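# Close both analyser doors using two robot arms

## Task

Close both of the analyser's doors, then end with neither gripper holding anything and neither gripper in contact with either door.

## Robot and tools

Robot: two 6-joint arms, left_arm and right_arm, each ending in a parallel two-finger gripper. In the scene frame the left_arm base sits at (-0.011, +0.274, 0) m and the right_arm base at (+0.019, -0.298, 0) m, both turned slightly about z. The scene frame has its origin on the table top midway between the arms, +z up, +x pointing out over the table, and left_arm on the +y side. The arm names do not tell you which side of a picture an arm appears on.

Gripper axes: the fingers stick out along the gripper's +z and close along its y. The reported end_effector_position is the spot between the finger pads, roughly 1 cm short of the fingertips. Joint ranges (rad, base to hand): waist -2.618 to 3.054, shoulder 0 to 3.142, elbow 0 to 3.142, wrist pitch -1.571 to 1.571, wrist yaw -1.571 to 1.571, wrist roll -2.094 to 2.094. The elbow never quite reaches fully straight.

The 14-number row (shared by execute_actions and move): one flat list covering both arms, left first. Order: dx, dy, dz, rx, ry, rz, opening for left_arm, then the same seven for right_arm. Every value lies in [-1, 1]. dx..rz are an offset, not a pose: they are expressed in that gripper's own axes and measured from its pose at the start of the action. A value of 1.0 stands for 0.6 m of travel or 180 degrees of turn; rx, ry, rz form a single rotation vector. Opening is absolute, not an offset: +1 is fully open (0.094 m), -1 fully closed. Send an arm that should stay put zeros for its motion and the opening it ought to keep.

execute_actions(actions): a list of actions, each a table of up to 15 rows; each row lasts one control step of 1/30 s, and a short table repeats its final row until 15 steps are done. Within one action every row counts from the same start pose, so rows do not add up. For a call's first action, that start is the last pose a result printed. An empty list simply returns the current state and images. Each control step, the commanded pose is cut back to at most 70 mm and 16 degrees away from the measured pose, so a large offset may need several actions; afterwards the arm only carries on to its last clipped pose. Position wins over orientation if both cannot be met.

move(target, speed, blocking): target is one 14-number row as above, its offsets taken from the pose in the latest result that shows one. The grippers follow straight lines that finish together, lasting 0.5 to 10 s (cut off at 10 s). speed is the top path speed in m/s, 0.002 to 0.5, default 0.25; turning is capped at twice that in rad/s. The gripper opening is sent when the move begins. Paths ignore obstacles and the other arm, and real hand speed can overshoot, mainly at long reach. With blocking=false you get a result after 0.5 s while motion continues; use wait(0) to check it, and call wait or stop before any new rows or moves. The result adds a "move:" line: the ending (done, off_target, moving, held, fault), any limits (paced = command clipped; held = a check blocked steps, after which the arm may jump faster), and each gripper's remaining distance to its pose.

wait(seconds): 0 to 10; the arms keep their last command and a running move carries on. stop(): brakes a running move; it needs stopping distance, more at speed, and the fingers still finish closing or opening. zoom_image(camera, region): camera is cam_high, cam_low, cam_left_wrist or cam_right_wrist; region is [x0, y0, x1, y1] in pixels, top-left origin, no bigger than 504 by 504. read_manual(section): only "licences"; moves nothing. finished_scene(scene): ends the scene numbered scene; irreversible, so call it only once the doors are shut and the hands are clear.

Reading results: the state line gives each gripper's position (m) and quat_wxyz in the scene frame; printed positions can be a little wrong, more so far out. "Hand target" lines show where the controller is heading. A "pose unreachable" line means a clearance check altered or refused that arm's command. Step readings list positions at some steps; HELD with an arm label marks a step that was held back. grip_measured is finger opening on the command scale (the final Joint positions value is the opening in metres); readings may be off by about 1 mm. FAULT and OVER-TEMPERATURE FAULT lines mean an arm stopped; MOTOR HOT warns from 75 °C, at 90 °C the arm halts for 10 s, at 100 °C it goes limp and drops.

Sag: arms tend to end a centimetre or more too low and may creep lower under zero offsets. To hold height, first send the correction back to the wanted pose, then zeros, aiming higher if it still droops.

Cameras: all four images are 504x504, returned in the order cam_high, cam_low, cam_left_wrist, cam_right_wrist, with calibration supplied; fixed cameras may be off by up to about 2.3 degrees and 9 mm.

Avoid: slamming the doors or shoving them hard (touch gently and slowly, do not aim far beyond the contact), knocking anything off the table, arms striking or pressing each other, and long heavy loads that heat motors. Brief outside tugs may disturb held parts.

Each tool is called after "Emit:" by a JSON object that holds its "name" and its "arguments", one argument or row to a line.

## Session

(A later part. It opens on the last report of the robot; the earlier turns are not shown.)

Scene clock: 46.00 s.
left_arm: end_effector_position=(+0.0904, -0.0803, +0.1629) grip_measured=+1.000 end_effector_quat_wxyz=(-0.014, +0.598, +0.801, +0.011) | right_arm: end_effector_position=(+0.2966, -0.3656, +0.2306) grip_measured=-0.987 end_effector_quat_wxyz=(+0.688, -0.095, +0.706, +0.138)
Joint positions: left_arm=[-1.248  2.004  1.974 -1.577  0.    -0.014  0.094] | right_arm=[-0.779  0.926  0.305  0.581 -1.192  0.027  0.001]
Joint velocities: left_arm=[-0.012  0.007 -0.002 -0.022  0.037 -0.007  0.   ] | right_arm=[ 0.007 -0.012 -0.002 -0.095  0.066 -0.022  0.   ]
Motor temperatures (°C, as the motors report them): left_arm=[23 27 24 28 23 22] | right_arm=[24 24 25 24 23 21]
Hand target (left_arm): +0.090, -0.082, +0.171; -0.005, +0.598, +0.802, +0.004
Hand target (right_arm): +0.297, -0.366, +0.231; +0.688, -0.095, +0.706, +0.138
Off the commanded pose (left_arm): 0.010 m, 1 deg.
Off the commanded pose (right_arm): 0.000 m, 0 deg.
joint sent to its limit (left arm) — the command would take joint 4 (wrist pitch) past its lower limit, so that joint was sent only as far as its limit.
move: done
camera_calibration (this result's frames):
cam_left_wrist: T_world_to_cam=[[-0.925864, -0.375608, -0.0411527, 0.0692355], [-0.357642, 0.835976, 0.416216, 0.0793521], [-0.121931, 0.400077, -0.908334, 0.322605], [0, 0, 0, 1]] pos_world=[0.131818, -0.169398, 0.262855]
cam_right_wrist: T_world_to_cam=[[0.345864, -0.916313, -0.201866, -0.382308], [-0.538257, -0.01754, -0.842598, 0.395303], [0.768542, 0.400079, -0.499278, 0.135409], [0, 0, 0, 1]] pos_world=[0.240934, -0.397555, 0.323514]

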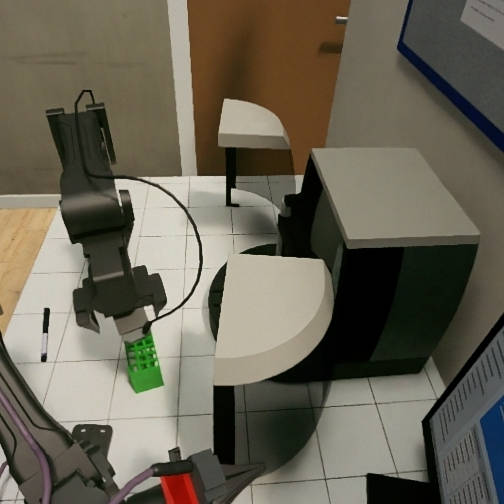

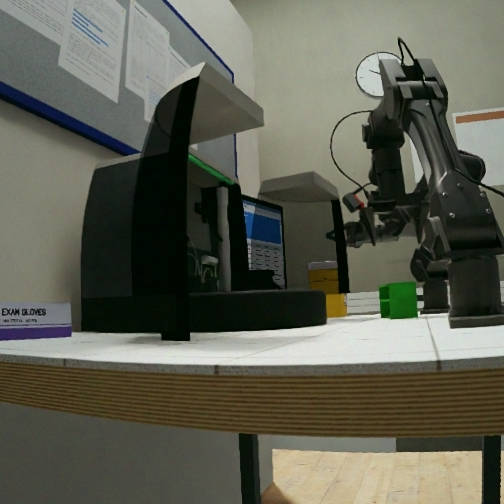

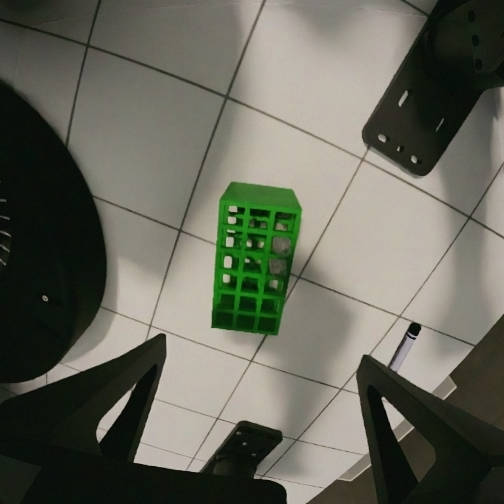

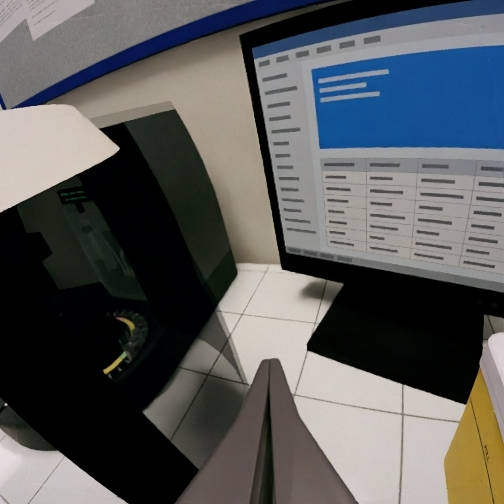

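Emit:
{"name": "move", "arguments": {
  "target": [0.76,0.5018,-0.1093,-0.2703,-0.4524,-0.2804,-1,-0.0105,0.2085,-0.011,-0.061,0,0,-1],
  "speed": 0.35
}}

Scene clock: 51.67 s.
left_arm: end_effector_position=(+0.2564, +0.4301, +0.2338) grip_measured=-0.992 end_effector_quat_wxyz=(+0.701, +0.052, +0.707, -0.084) | right_arm: end_effector_position=(+0.2524, -0.2531, +0.2393) grip_measured=-0.987 end_effector_quat_wxyz=(+0.669, -0.156, +0.696, +0.209)
Joint positions: left_arm=[ 1.161  1.199  0.423  0.761  1.306 -0.031  0.   ] | right_arm=[-0.437  0.334  0.252  0.048 -1.042  0.051  0.001]
Joint velocities: left_arm=[-0.002  0.017 -0.012  0.139 -0.007 -0.066 -0.   ] | right_arm=[-0.002 -0.002 -0.002 -0.022 -0.095  0.051  0.001]
Motor temperatures (°C, as the motors report them): left_arm=[23 27 24 28 23 22] | right_arm=[24 24 25 24 23 21]
Hand target (left_arm): +0.258, +0.429, +0.233; +0.702, +0.051, +0.705, -0.085
Hand target (right_arm): +0.250, -0.251, +0.243; +0.675, -0.161, +0.691, +0.204
Off the commanded pose (left_arm): 0.016 m, 3 deg.
Off the commanded pose (right_arm): 0.007 m, 1 deg.
move: off_target (left_arm); limits=paced
camera_calibration (this result's frames):
cam_left_wrist: T_world_to_cam=[[-0.151461, -0.977993, 0.143487, 0.43497], [-0.409104, -0.0701228, -0.909789, 0.395504], [0.89983, -0.196499, -0.38948, 0.0764356], [0, 0, 0, 1]] pos_world=[0.158904, 0.468152, 0.327183]
cam_right_wrist: T_world_to_cam=[[0.512028, -0.83066, -0.218704, -0.278352], [-0.534284, -0.108623, -0.838297, 0.355703], [0.672583, 0.546081, -0.499426, 0.189935], [0, 0, 0, 1]] pos_world=[0.204823, -0.296298, 0.332166]

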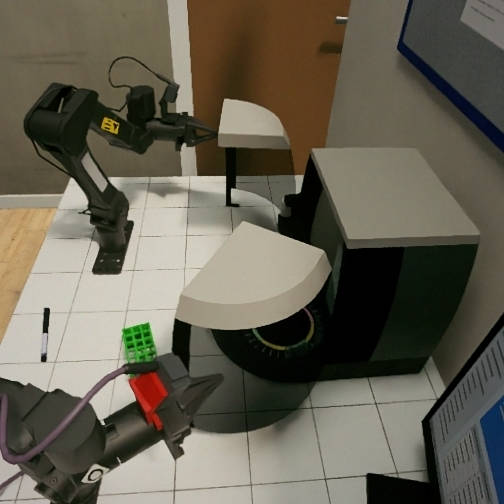

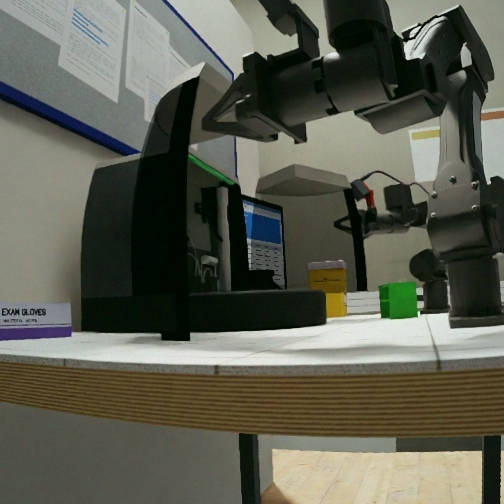

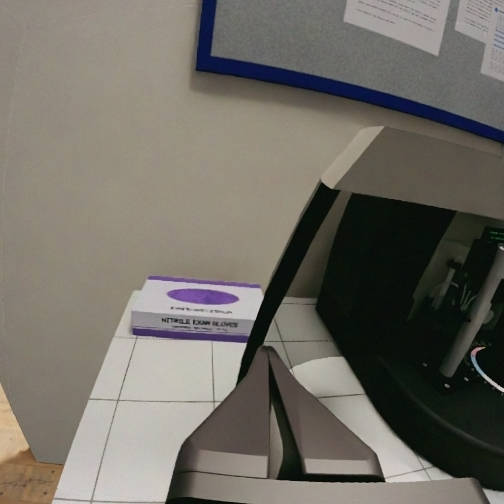

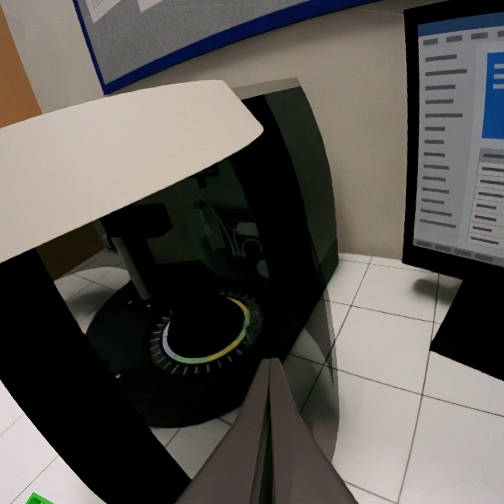

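Emit:
{"name": "move", "arguments": {
  "target": [-0.015,0.033,0.127,0.05,0,0,-1,-0.007,0.1835,0.059,-0.028,0,0,-1],
  "speed": 0.05
}}

Scene clock: 55.37 s.
left_arm: end_effector_position=(+0.3282, +0.4319, +0.2324) grip_measured=-0.992 end_effector_quat_wxyz=(+0.684, +0.092, +0.706, -0.155) | right_arm: end_effector_position=(+0.2255, -0.1397, +0.2334) grip_measured=-0.987 end_effector_quat_wxyz=(+0.651, -0.194, +0.696, +0.233)
Joint positions: left_arm=[ 0.95   1.498  0.654  0.795  1.255 -0.046  0.   ] | right_arm=[ 0.812  0.275  0.252 -0.022  0.115  0.077  0.001]
Joint velocities: left_arm=[-0.002 -0.017 -0.002  0.037  0.007 -0.022  0.   ] | right_arm=[-0.002  0.007 -0.007 -0.037 -0.051  0.095 -0.001]
Motor temperatures (°C, as the motors report them): left_arm=[23 26 24 29 23 22] | right_arm=[24 24 26 25 23 21]
Hand target (left_arm): +0.334, +0.435, +0.243; +0.692, +0.107, +0.700, -0.138
Hand target (right_arm): +0.226, -0.139, +0.249; +0.661, -0.188, +0.687, +0.237
Off the commanded pose (left_arm): 0.012 m, 3 deg.
Off the commanded pose (right_arm): 0.019 m, 2 deg.
move: off_target (left_arm, right_arm)
camera_calibration (this result's frames):
cam_left_wrist: T_world_to_cam=[[-0.301072, -0.934851, 0.188173, 0.46787], [-0.438829, -0.0393702, -0.897708, 0.417424], [0.846631, -0.352851, -0.398387, 0.0986652], [0, 0, 0, 1]] pos_world=[0.240508, 0.488637, 0.325991]
cam_right_wrist: T_world_to_cam=[[0.582657, -0.78498, -0.210517, -0.183213], [-0.536323, -0.176761, -0.825296, 0.336634], [0.610629, 0.593769, -0.523994, 0.169536], [0, 0, 0, 1]] pos_world=[0.183772, -0.18498, 0.328088]

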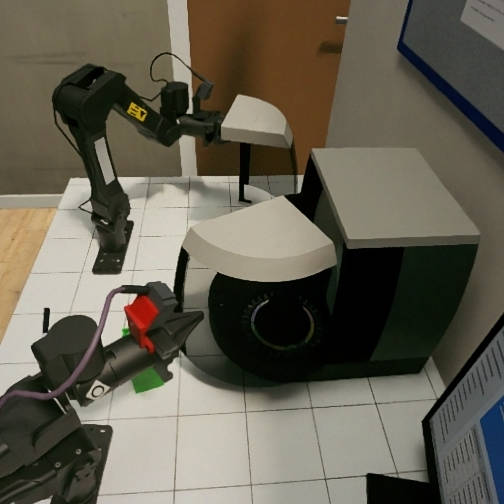

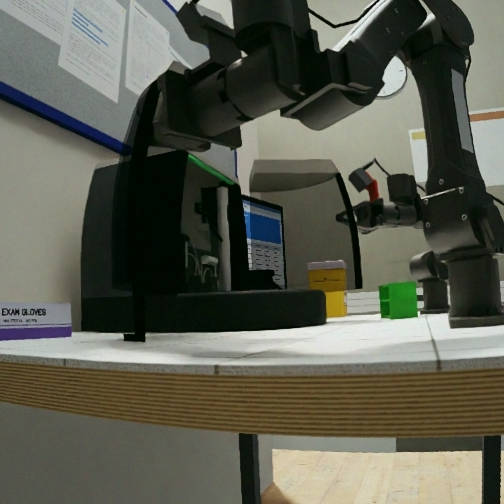

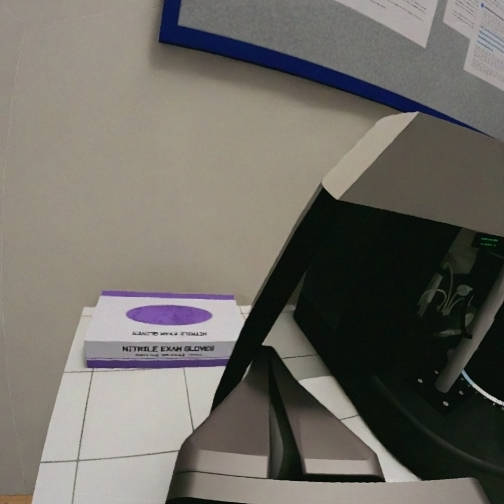

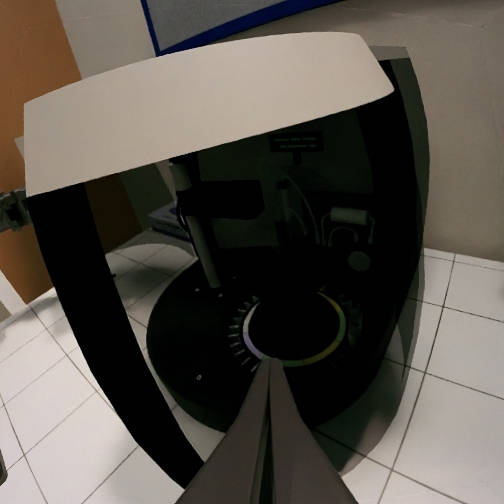

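Emit:
{"name": "move", "arguments": {
  "target": [-0.018,0.058,-0.142,-0.067,0,0,-1,-0.02,0.071,0.089,0,0,0,-1],
  "speed": 0.06
}}

Scene clock: 59.27 s.
left_arm: end_effector_position=(+0.2648, +0.4970, +0.2353) grip_measured=-0.992 end_effector_quat_wxyz=(+0.690, +0.009, +0.718, -0.089) | right_arm: end_effector_position=(+0.2412, -0.0785, +0.2283) grip_measured=-0.987 end_effector_quat_wxyz=(+0.640, -0.205, +0.706, +0.225)
Joint positions: left_arm=[1.233 1.423 0.641 0.656 1.325 0.006 0.   ] | right_arm=[1.059 0.719 0.304 0.328 0.356 0.085 0.001]
Joint velocities: left_arm=[-0.012 -0.012 -0.002 -0.037 -0.022  0.051  0.   ] | right_arm=[-0.007  0.002 -0.012  0.022 -0.022 -0.022  0.   ]
Motor temperatures (°C, as the motors report them): left_arm=[23 26 24 29 23 22] | right_arm=[24 24 26 25 23 21]
Hand target (left_arm): +0.262, +0.494, +0.242; +0.693, +0.019, +0.716, -0.081
Hand target (right_arm): +0.243, -0.075, +0.245; +0.651, -0.195, +0.696, +0.233
Off the commanded pose (left_arm): 0.008 m, 2 deg.
Off the commanded pose (right_arm): 0.019 m, 2 deg.
move: off_target (right_arm)
camera_calibration (this result's frames):
cam_left_wrist: T_world_to_cam=[[-0.0932728, -0.97297, 0.211256, 0.467583], [-0.437148, -0.150615, -0.886689, 0.446942], [0.89454, -0.175054, -0.411283, 0.0784552], [0, 0, 0, 1]] pos_world=[0.168811, 0.535995, 0.329786]
cam_right_wrist: T_world_to_cam=[[0.583862, -0.788229, -0.194424, -0.149587], [-0.550745, -0.208605, -0.808186, 0.348749], [0.596477, 0.578947, -0.555909, 0.130462], [0, 0, 0, 1]] pos_world=[0.201592, -0.120689, 0.325296]

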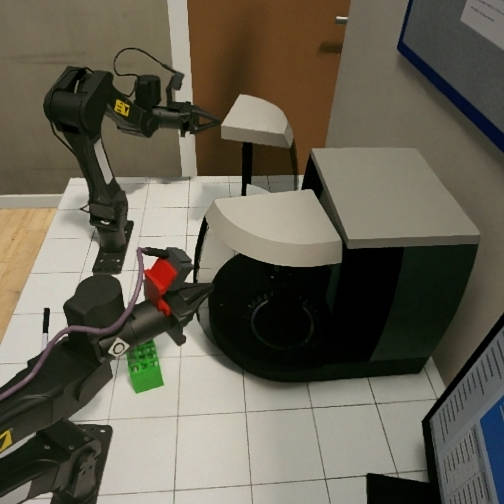

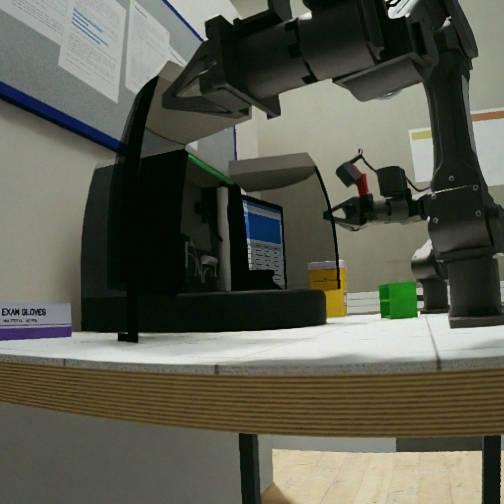

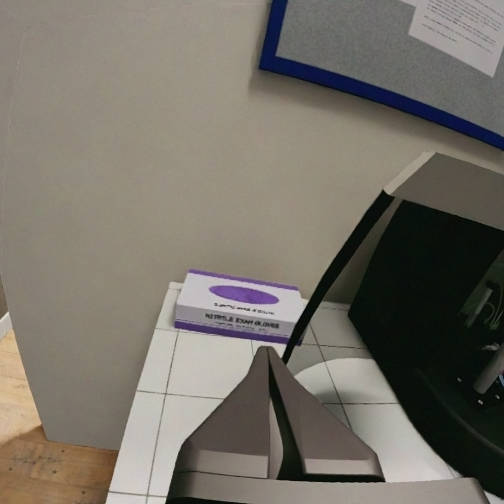

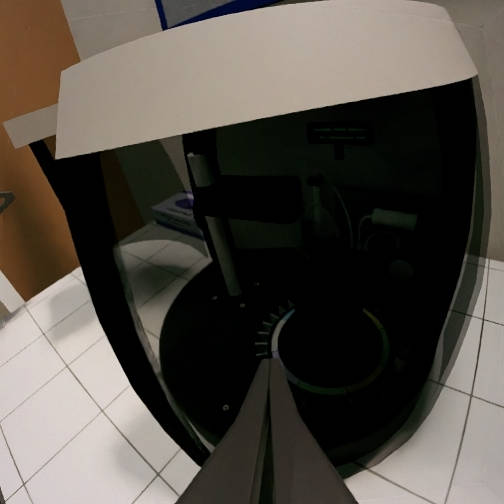

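Emit:
{"name": "move", "arguments": {
  "target": [-0.017,0.028,0.173,0.039,0,0.037,-1,-0.024,0.007,0.058,0,-0.02,0,-1],
  "speed": 0.07
}}

Scene clock: 61.77 s.
left_arm: end_effector_position=(+0.3642, +0.4979, +0.2315) grip_measured=-0.992 end_effector_quat_wxyz=(+0.685, +0.080, +0.717, -0.105) | right_arm: end_effector_position=(+0.2572, -0.0628, +0.2215) grip_measured=-0.987 end_effector_quat_wxyz=(+0.646, -0.206, +0.700, +0.223)
Joint positions: left_arm=[0.97  1.702 0.901 0.695 1.186 0.058 0.   ] | right_arm=[1.034 0.894 0.304 0.52  0.333 0.068 0.001]
Joint velocities: left_arm=[-0.002 -0.012 -0.007 -0.022 -0.037  0.022 -0.001] | right_arm=[-0.007 -0.017 -0.007  0.007 -0.037 -0.037 -0.   ]
Motor temperatures (°C, as the motors report them): left_arm=[23 26 24 29 23 22] | right_arm=[24 24 26 26 23 21]
Hand target (left_arm): +0.369, +0.501, +0.242; +0.691, +0.093, +0.711, -0.092
Hand target (right_arm): +0.266, -0.056, +0.240; +0.661, -0.198, +0.686, +0.231
Off the commanded pose (left_arm): 0.011 m, 2 deg.
Off the commanded pose (right_arm): 0.023 m, 3 deg.
move: off_target (left_arm, right_arm)
camera_calibration (this result's frames):
cam_left_wrist: T_world_to_cam=[[-0.216671, -0.966668, 0.136407, 0.537655], [-0.443004, -0.0271547, -0.896108, 0.430055], [0.869943, -0.254589, -0.422354, 0.0392812], [0, 0, 0, 1]] pos_world=[0.272838, 0.541412, 0.328626]
cam_right_wrist: T_world_to_cam=[[0.586115, -0.788936, -0.184525, -0.150705], [-0.536362, -0.207108, -0.818182, 0.354006], [0.607277, 0.578521, -0.544544, 0.102742], [0, 0, 0, 1]] pos_world=[0.215813, -0.105018, 0.31778]

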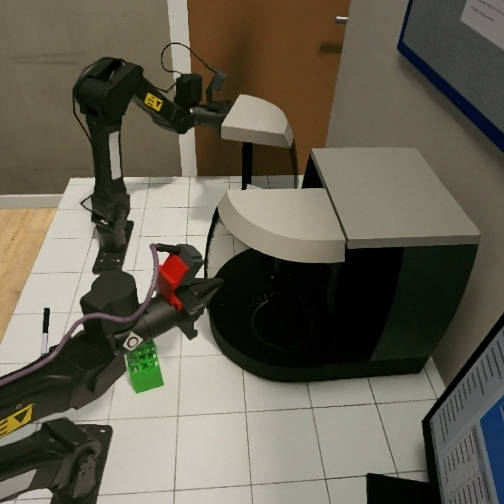

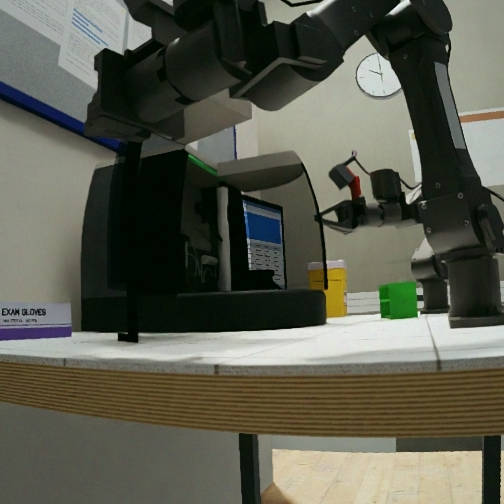

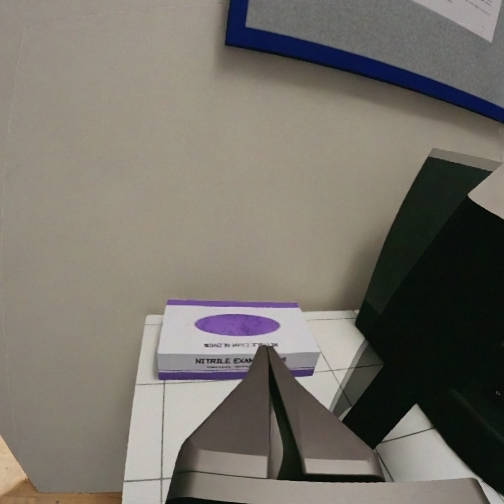

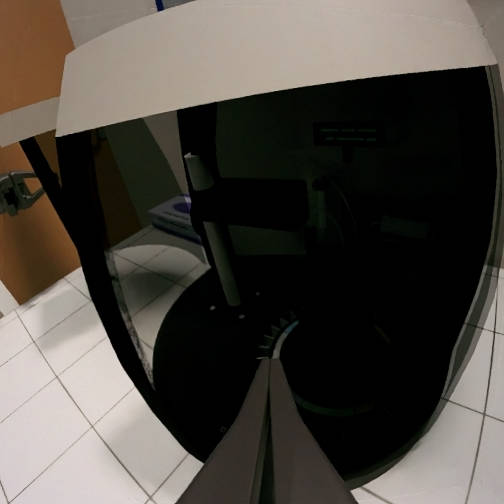

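Emit:
{"name": "zoom_image", "arguments": {
  "camera": "cam_high",
  "region": [180, 130, 400, 330]
}}

Region (180, 130, 400, 330) of cam_high's 504x504 image, scaled by 2.291, with more detail than that image has; it fills the top 458 rows of this view, and the rest is white.

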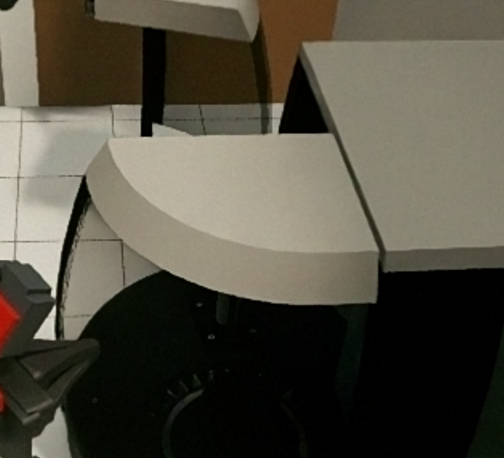

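Emit:
{"name": "move", "arguments": {
  "target": [-0.015,-0.075,-0.04,0,0,0,-1,-0.02,0,0.016,0,0,0,-1],
  "speed": 0.05
}}

Scene clock: 64.80 s.
left_arm: end_effector_position=(+0.3349, +0.4630, +0.2369) grip_measured=-0.992 end_effector_quat_wxyz=(+0.684, +0.078, +0.718, -0.107) | right_arm: end_effector_position=(+0.2575, -0.0627, +0.2208) grip_measured=-0.987 end_effector_quat_wxyz=(+0.644, -0.208, +0.702, +0.220)
Joint positions: left_arm=[0.978 1.519 0.739 0.664 1.193 0.06  0.   ] | right_arm=[1.034 0.894 0.309 0.507 0.334 0.067 0.001]
Joint velocities: left_arm=[ 0.017 -0.002 -0.007 -0.081 -0.037 -0.037 -0.001] | right_arm=[ 0.007 -0.017 -0.007 -0.095  0.007  0.022 -0.   ]
Motor temperatures (°C, as the motors report them): left_arm=[23 26 24 30 23 22] | right_arm=[24 24 27 26 23 21]
Hand target (left_arm): +0.330, +0.461, +0.241; +0.685, +0.080, +0.716, -0.105
Hand target (right_arm): +0.265, -0.058, +0.233; +0.647, -0.206, +0.700, +0.222
Off the commanded pose (left_arm): 0.008 m, 0 deg.
Off the commanded pose (right_arm): 0.016 m, 0 deg.
move: off_target (right_arm)
camera_calibration (this result's frames):
cam_left_wrist: T_world_to_cam=[[-0.215757, -0.965958, 0.142737, 0.494673], [-0.446801, -0.0323138, -0.894049, 0.424168], [0.868227, -0.256672, -0.42462, 0.0601794], [0, 0, 0, 1]] pos_world=[0.243998, 0.506986, 0.334172]
cam_right_wrist: T_world_to_cam=[[0.584733, -0.790624, -0.181665, -0.151269], [-0.540092, -0.212319, -0.814384, 0.35336], [0.6053, 0.574313, -0.551159, 0.103834], [0, 0, 0, 1]] pos_world=[0.216448, -0.104205, 0.31752]

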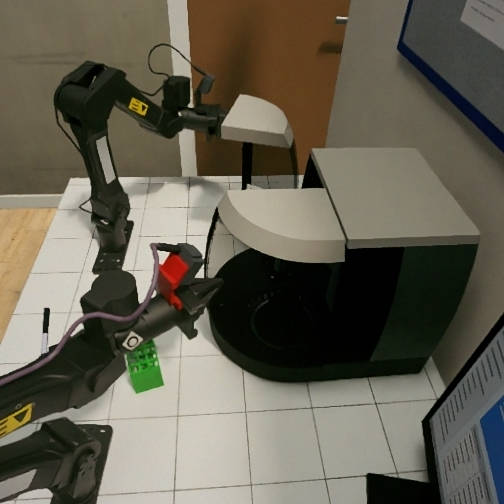

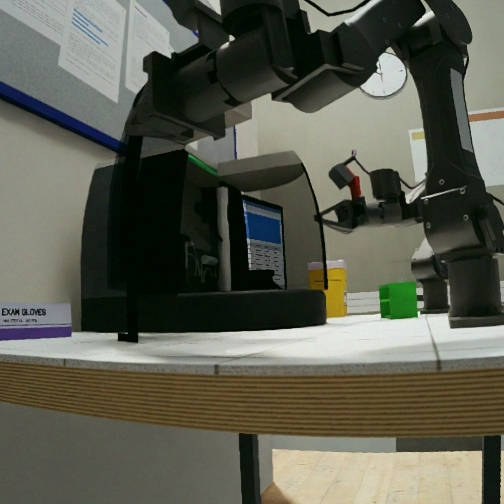

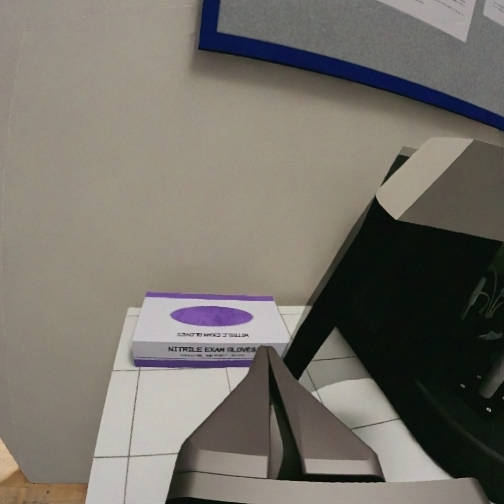

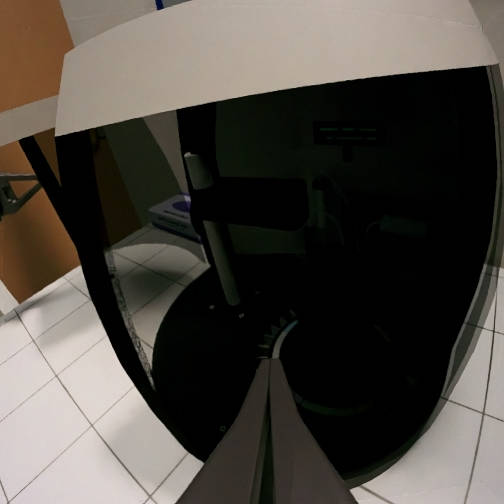

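Emit:
{"name": "move", "arguments": {
  "target": [-0.017,-0.176,-0.0905,0,0,0,-1,-0.03,-0.0825,-0.1375,0,0,0,-1],
  "speed": 0.05
}}

Scene clock: 68.40 s.
left_arm: end_effector_position=(+0.2606, +0.3804, +0.2479) grip_measured=-0.992 end_effector_quat_wxyz=(+0.683, +0.069, +0.719, -0.107) | right_arm: end_effector_position=(+0.2266, -0.1471, +0.2218) grip_measured=-0.987 end_effector_quat_wxyz=(+0.624, -0.211, +0.722, +0.213)
Joint positions: left_arm=[1.031 0.957 0.439 0.384 1.233 0.067 0.   ] | right_arm=[ 0.737  0.277  0.291 -0.145  0.042  0.051  0.001]
Joint velocities: left_arm=[-0.012 -0.007 -0.002 -0.095 -0.022 -0.037 -0.001] | right_arm=[ 0.002 -0.002 -0.007 -0.037 -0.11   0.022  0.001]
Motor temperatures (°C, as the motors report them): left_arm=[23 26 24 30 24 22] | right_arm=[24 24 27 26 23 21]
Hand target (left_arm): +0.257, +0.376, +0.249; +0.684, +0.078, +0.717, -0.108
Hand target (right_arm): +0.223, -0.150, +0.244; +0.644, -0.207, +0.703, +0.221
Off the commanded pose (left_arm): 0.009 m, 1 deg.
Off the commanded pose (right_arm): 0.022 m, 3 deg.
move: off_target (right_arm)
camera_calibration (this result's frames):
cam_left_wrist: T_world_to_cam=[[-0.202508, -0.967011, 0.154529, 0.391339], [-0.450586, -0.0480919, -0.891437, 0.404404], [0.869461, -0.250152, -0.425983, 0.105752], [0, 0, 0, 1]] pos_world=[0.169521, 0.424332, 0.345075]
cam_right_wrist: T_world_to_cam=[[0.572254, -0.798734, -0.185878, -0.19714], [-0.580158, -0.234105, -0.780136, 0.317851], [0.579606, 0.554274, -0.597359, 0.184712], [0, 0, 0, 1]] pos_world=[0.190158, -0.185433, 0.321662]

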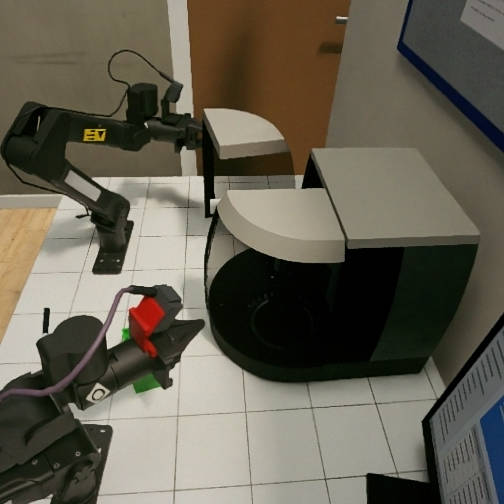

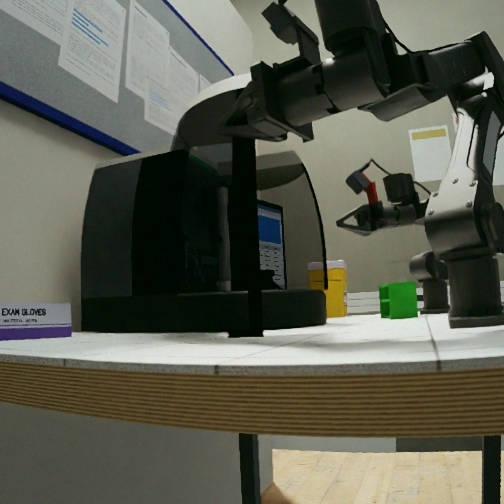

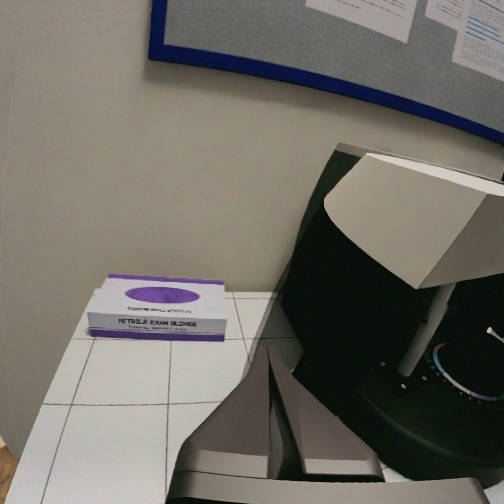

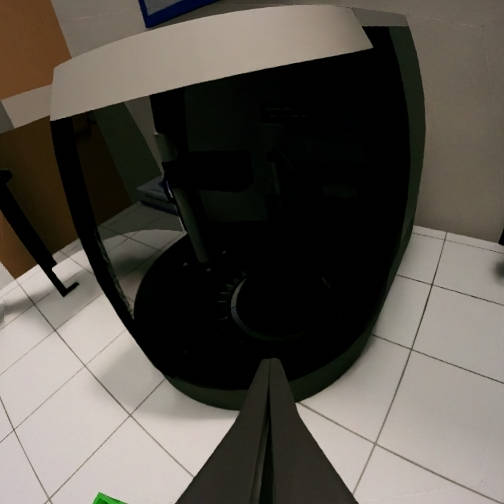

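Emit:
{"name": "move", "arguments": {
  "target": [0,-0.192,-0.007,0.055,0,0,-1,0,0,0,0,0,0,-1],
  "speed": 0.05
}}

Scene clock: 71.40 s.
left_arm: end_effector_position=(+0.2312, +0.2755, +0.2513) grip_measured=-0.992 end_effector_quat_wxyz=(+0.673, +0.128, +0.710, -0.163) | right_arm: end_effector_position=(+0.2263, -0.1468, +0.2215) grip_measured=-0.987 end_effector_quat_wxyz=(+0.623, -0.211, +0.722, +0.214)
Joint positions: left_arm=[0.786 0.489 0.341 0.047 1.154 0.033 0.   ] | right_arm=[ 0.737  0.277  0.291 -0.146  0.04   0.051  0.001]
Joint velocities: left_arm=[ 0.007  0.017  0.002 -0.037 -0.037  0.066 -0.   ] | right_arm=[-0.007  0.002  0.007 -0.066  0.007  0.037 -0.   ]
Motor temperatures (°C, as the motors report them): left_arm=[23 26 24 30 23 22] | right_arm=[24 24 27 26 23 21]
Hand target (left_arm): +0.229, +0.271, +0.250; +0.672, +0.129, +0.710, -0.168
Hand target (right_arm): +0.227, -0.147, +0.222; +0.624, -0.211, +0.722, +0.213
Off the commanded pose (left_arm): 0.007 m, 1 deg.
Off the commanded pose (right_arm): 0.001 m, 0 deg.
move: done
camera_calibration (this result's frames):
cam_left_wrist: T_world_to_cam=[[-0.359451, -0.920244, 0.154746, 0.306741], [-0.44948, 0.0254157, -0.892929, 0.369075], [0.817779, -0.39052, -0.422767, 0.156337], [0, 0, 0, 1]] pos_world=[0.148301, 0.333948, 0.348184]
cam_right_wrist: T_world_to_cam=[[0.57351, -0.797786, -0.186074, -0.196979], [-0.580776, -0.235773, -0.779173, 0.317159], [0.577742, 0.554931, -0.598553, 0.185269], [0, 0, 0, 1]] pos_world=[0.190131, -0.185181, 0.321362]

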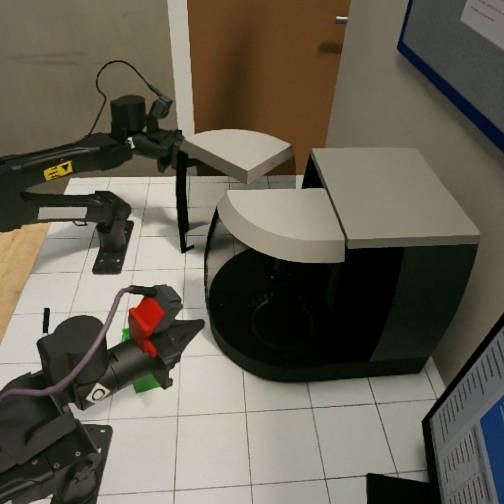

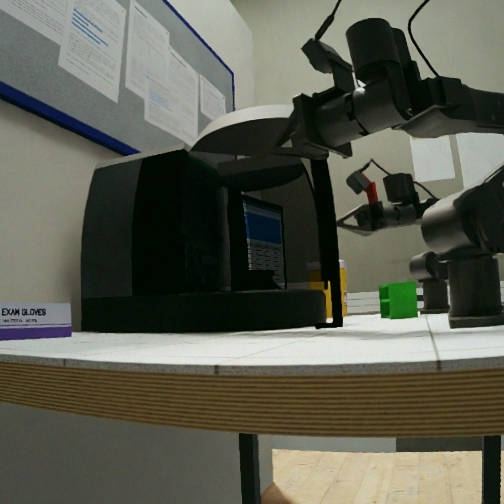

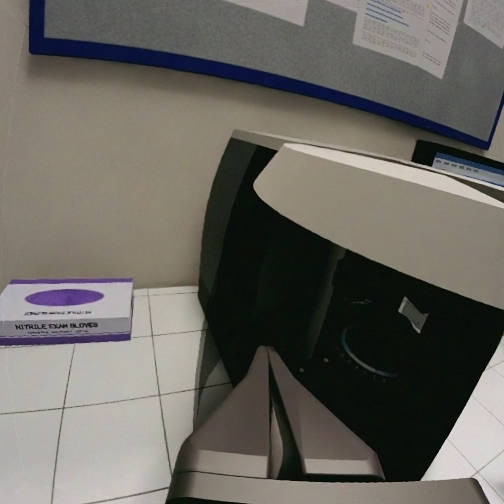

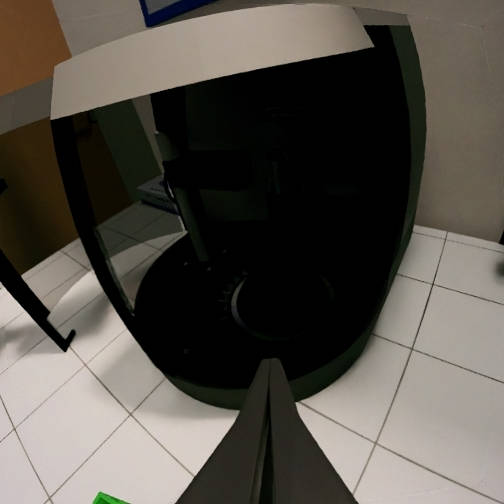

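Emit:
{"name": "move", "arguments": {
  "target": [-0.005,-0.143,0.07,0.05,0,0,-1,0,0,0,0,0,0,-1],
  "speed": 0.05
}}

Scene clock: 74.03 s.
left_arm: end_effector_position=(+0.2359, +0.1817, +0.2516) grip_measured=-0.992 end_effector_quat_wxyz=(+0.652, +0.185, +0.703, -0.215) | right_arm: end_effector_position=(+0.2263, -0.1468, +0.2215) grip_measured=-0.987 end_effector_quat_wxyz=(+0.623, -0.211, +0.722, +0.214)
Joint positions: left_arm=[ 0.084  0.416  0.341  0.006  0.612 -0.022  0.   ] | right_arm=[ 0.737  0.277  0.291 -0.146  0.04   0.051  0.001]
Joint velocities: left_arm=[ 0.012 -0.012 -0.007 -0.037 -0.051  0.037  0.001] | right_arm=[-0.002 -0.002  0.007 -0.022  0.051  0.037 -0.   ]
Motor temperatures (°C, as the motors report them): left_arm=[23 25 24 30 23 22] | right_arm=[24 24 26 27 23 21]
Hand target (left_arm): +0.235, +0.181, +0.254; +0.657, +0.184, +0.699, -0.215
Hand target (right_arm): +0.226, -0.147, +0.221; +0.623, -0.211, +0.722, +0.214
Off the commanded pose (left_arm): 0.006 m, 2 deg.
Off the commanded pose (right_arm): 0.000 m, 0 deg.
move: done
camera_calibration (this result's frames):
cam_left_wrist: T_world_to_cam=[[-0.498358, -0.852834, 0.155927, 0.242313], [-0.452674, 0.102576, -0.885757, 0.358746], [0.739409, -0.512008, -0.437175, 0.160206], [0, 0, 0, 1]] pos_world=[0.164696, 0.251881, 0.350017]
cam_right_wrist: T_world_to_cam=[[0.57351, -0.797786, -0.186074, -0.196979], [-0.580776, -0.235773, -0.779173, 0.317159], [0.577742, 0.554931, -0.598553, 0.185269], [0, 0, 0, 1]] pos_world=[0.190131, -0.185181, 0.321362]

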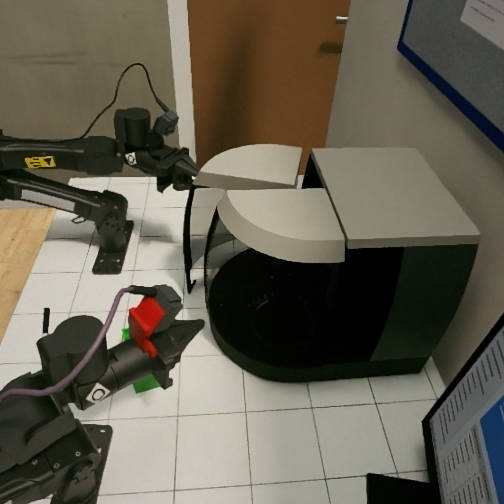

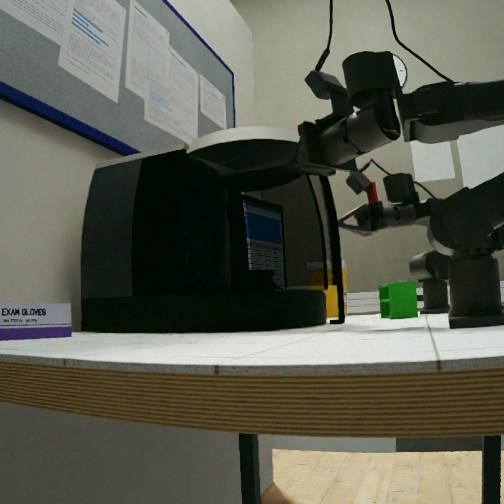

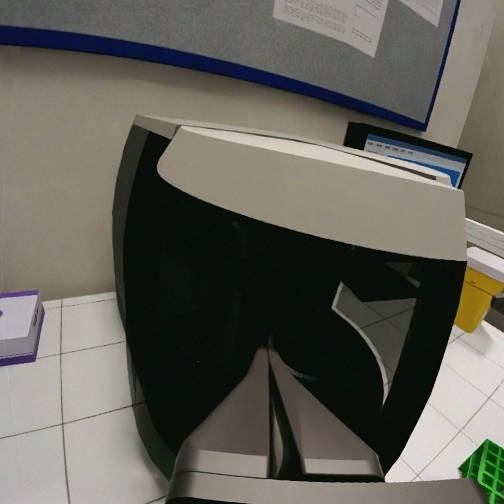

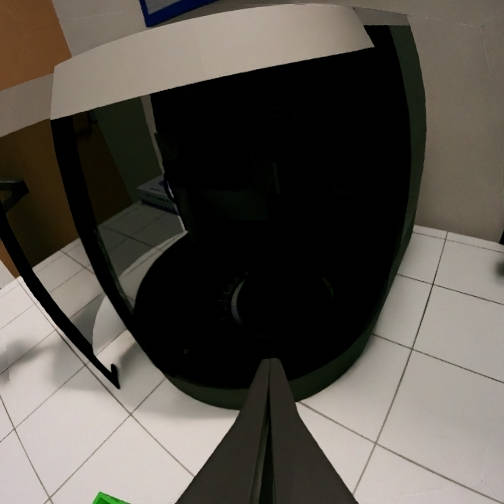

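Emit:
{"name": "move", "arguments": {
  "target": [-0.005,-0.042,0.079,0,0,0,-1,0,0,0,0,0,0,-1],
  "speed": 0.03
}}

Scene clock: 76.33 s.
left_arm: end_effector_position=(+0.2578, +0.1364, +0.2386) grip_measured=-0.992 end_effector_quat_wxyz=(+0.638, +0.192, +0.714, -0.214) | right_arm: end_effector_position=(+0.2263, -0.1468, +0.2215) grip_measured=-0.987 end_effector_quat_wxyz=(+0.623, -0.211, +0.722, +0.214)
Joint positions: left_arm=[-0.278  0.619  0.341  0.182  0.26  -0.035  0.   ] | right_arm=[ 0.737  0.277  0.291 -0.146  0.04   0.051  0.001]
Joint velocities: left_arm=[ 0.002  0.002 -0.007 -0.007  0.022  0.007 -0.001] | right_arm=[ 0.007  0.002 -0.007 -0.007 -0.037 -0.022 -0.   ]
Motor temperatures (°C, as the motors report them): left_arm=[23 25 24 31 23 22] | right_arm=[24 24 26 27 23 21]
Hand target (left_arm): +0.261, +0.136, +0.253; +0.652, +0.187, +0.703, -0.213
Hand target (right_arm): +0.226, -0.147, +0.221; +0.623, -0.211, +0.722, +0.214
Off the commanded pose (left_arm): 0.016 m, 2 deg.
Off the commanded pose (right_arm): 0.000 m, 0 deg.
move: off_target (left_arm)
camera_calibration (this result's frames):
cam_left_wrist: T_world_to_cam=[[-0.502327, -0.851113, 0.152561, 0.218178], [-0.477774, 0.126147, -0.869378, 0.36117], [0.720694, -0.509602, -0.470007, 0.12741], [0, 0, 0, 1]] pos_world=[0.190331, 0.205061, 0.340592]
cam_right_wrist: T_world_to_cam=[[0.57351, -0.797786, -0.186074, -0.196979], [-0.580776, -0.235773, -0.779173, 0.317159], [0.577742, 0.554931, -0.598553, 0.185269], [0, 0, 0, 1]] pos_world=[0.190131, -0.185181, 0.321362]

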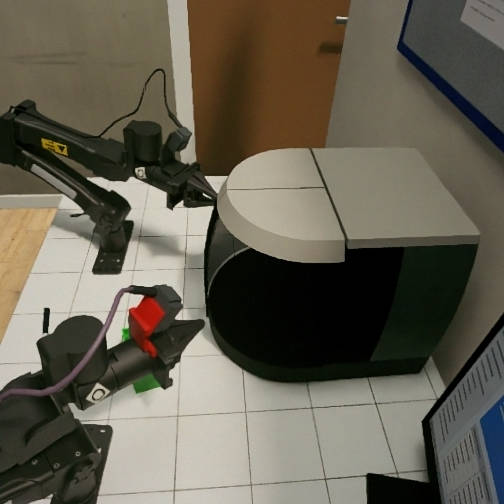

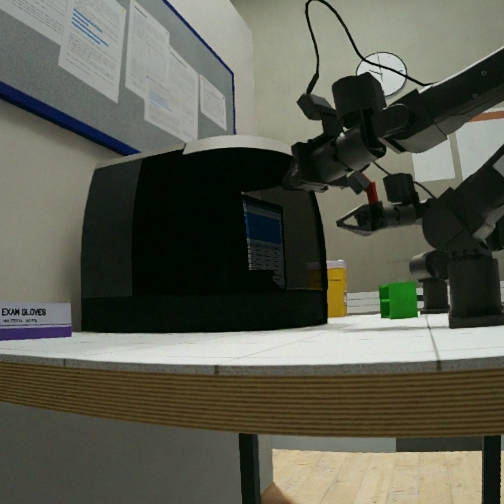

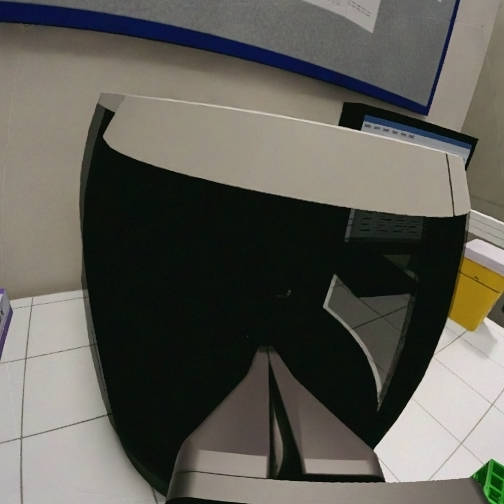

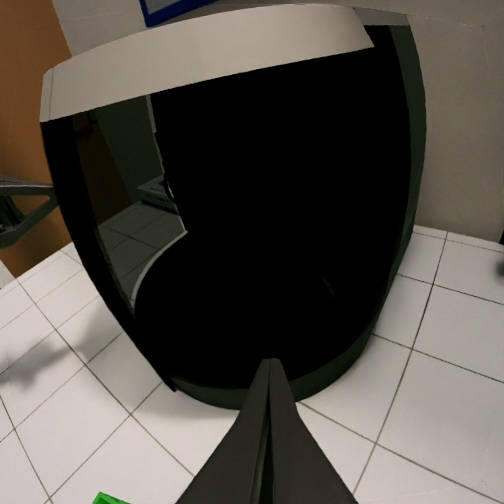

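Both look shut. Zoom to verify.

Emit:
{"name": "zoom_image", "arguments": {
  "camera": "cam_high",
  "region": [190, 130, 390, 290]
}}

Region (190, 130, 390, 290) of cam_high's 504x504 image, scaled by 2.520, with more detail than that image has; it fills the top 403 rows of this view, and the rest is white.

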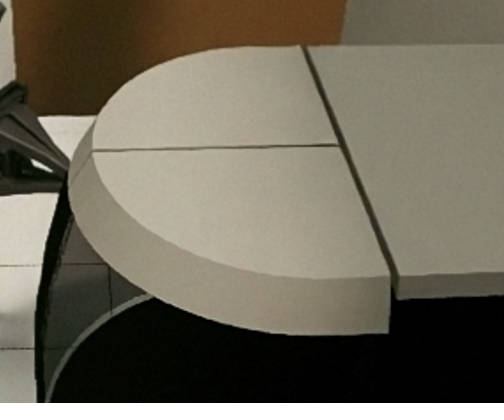

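Emit:
{"name": "move", "arguments": {
  "target": [-0.02,0,-0.09,0,0,0,-1,0,0,0,0,0,0,-1],
  "speed": 0.1
}}

Scene clock: 77.87 s.
left_arm: end_effector_position=(+0.2193, +0.1638, +0.2338) grip_measured=-0.992 end_effector_quat_wxyz=(+0.618, +0.185, +0.732, -0.219) | right_arm: end_effector_position=(+0.2263, -0.1468, +0.2215) grip_measured=-0.987 end_effector_quat_wxyz=(+0.623, -0.211, +0.722, +0.214)
Joint positions: left_arm=[-0.114  0.335  0.352 -0.172  0.422 -0.03   0.   ] | right_arm=[ 0.737  0.277  0.291 -0.146  0.04   0.051  0.001]
Joint velocities: left_arm=[ 0.017  0.002  0.002 -0.037  0.037  0.037 -0.002] | right_arm=[-0.007  0.002  0.007 -0.022 -0.022 -0.066  0.001]
Motor temperatures (°C, as the motors report them): left_arm=[23 25 24 31 23 22] | right_arm=[24 24 26 27 23 21]
Hand target (left_arm): +0.215, +0.165, +0.254; +0.638, +0.191, +0.714, -0.214
Hand target (right_arm): +0.226, -0.147, +0.221; +0.623, -0.211, +0.722, +0.214
Off the commanded pose (left_arm): 0.022 m, 3 deg.
Off the commanded pose (right_arm): 0.000 m, 0 deg.
move: off_target (left_arm)
camera_calibration (this result's frames):
cam_left_wrist: T_world_to_cam=[[-0.490226, -0.852296, 0.182404, 0.213512], [-0.527443, 0.123482, -0.840569, 0.339661], [0.69389, -0.508276, -0.510071, 0.181927], [0, 0, 0, 1]] pos_world=[0.157583, 0.232502, 0.339359]
cam_right_wrist: T_world_to_cam=[[0.57351, -0.797786, -0.186074, -0.196979], [-0.580776, -0.235773, -0.779173, 0.317159], [0.577742, 0.554931, -0.598553, 0.185269], [0, 0, 0, 1]] pos_world=[0.190131, -0.185181, 0.321362]

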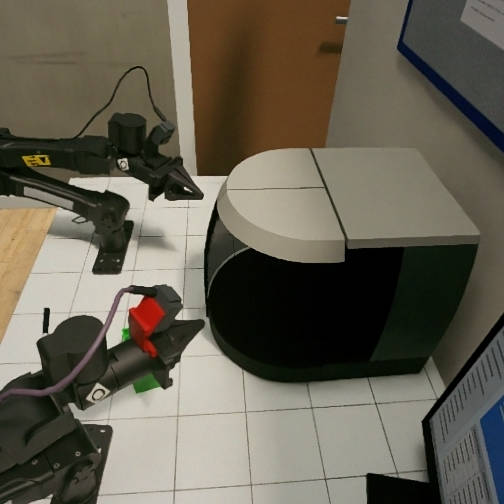

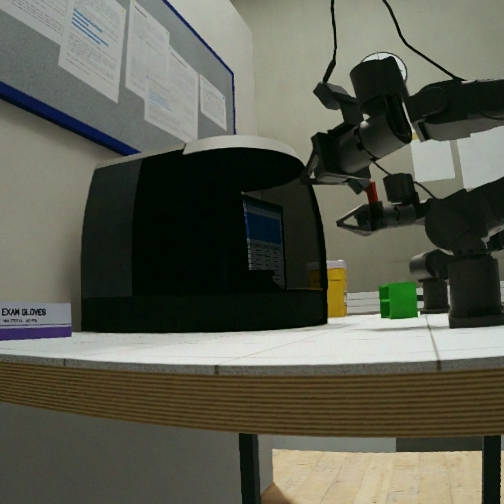

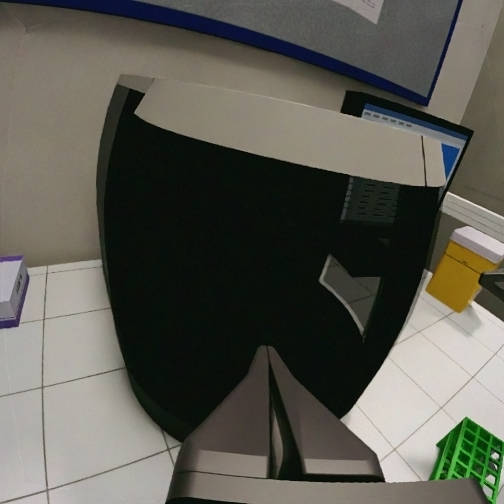

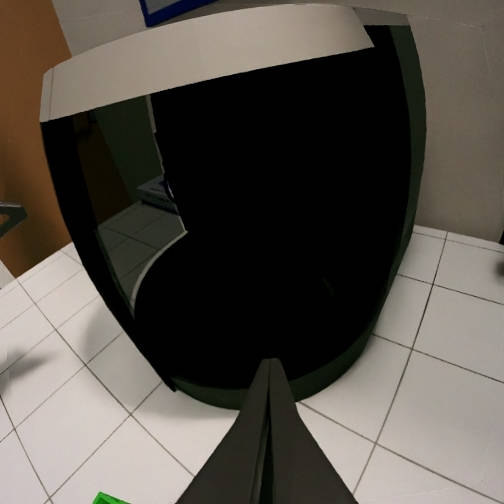

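Emit:
{"name": "finished_scene", "arguments": {
  "scene": 1
}}

The scene is finished: the task was done.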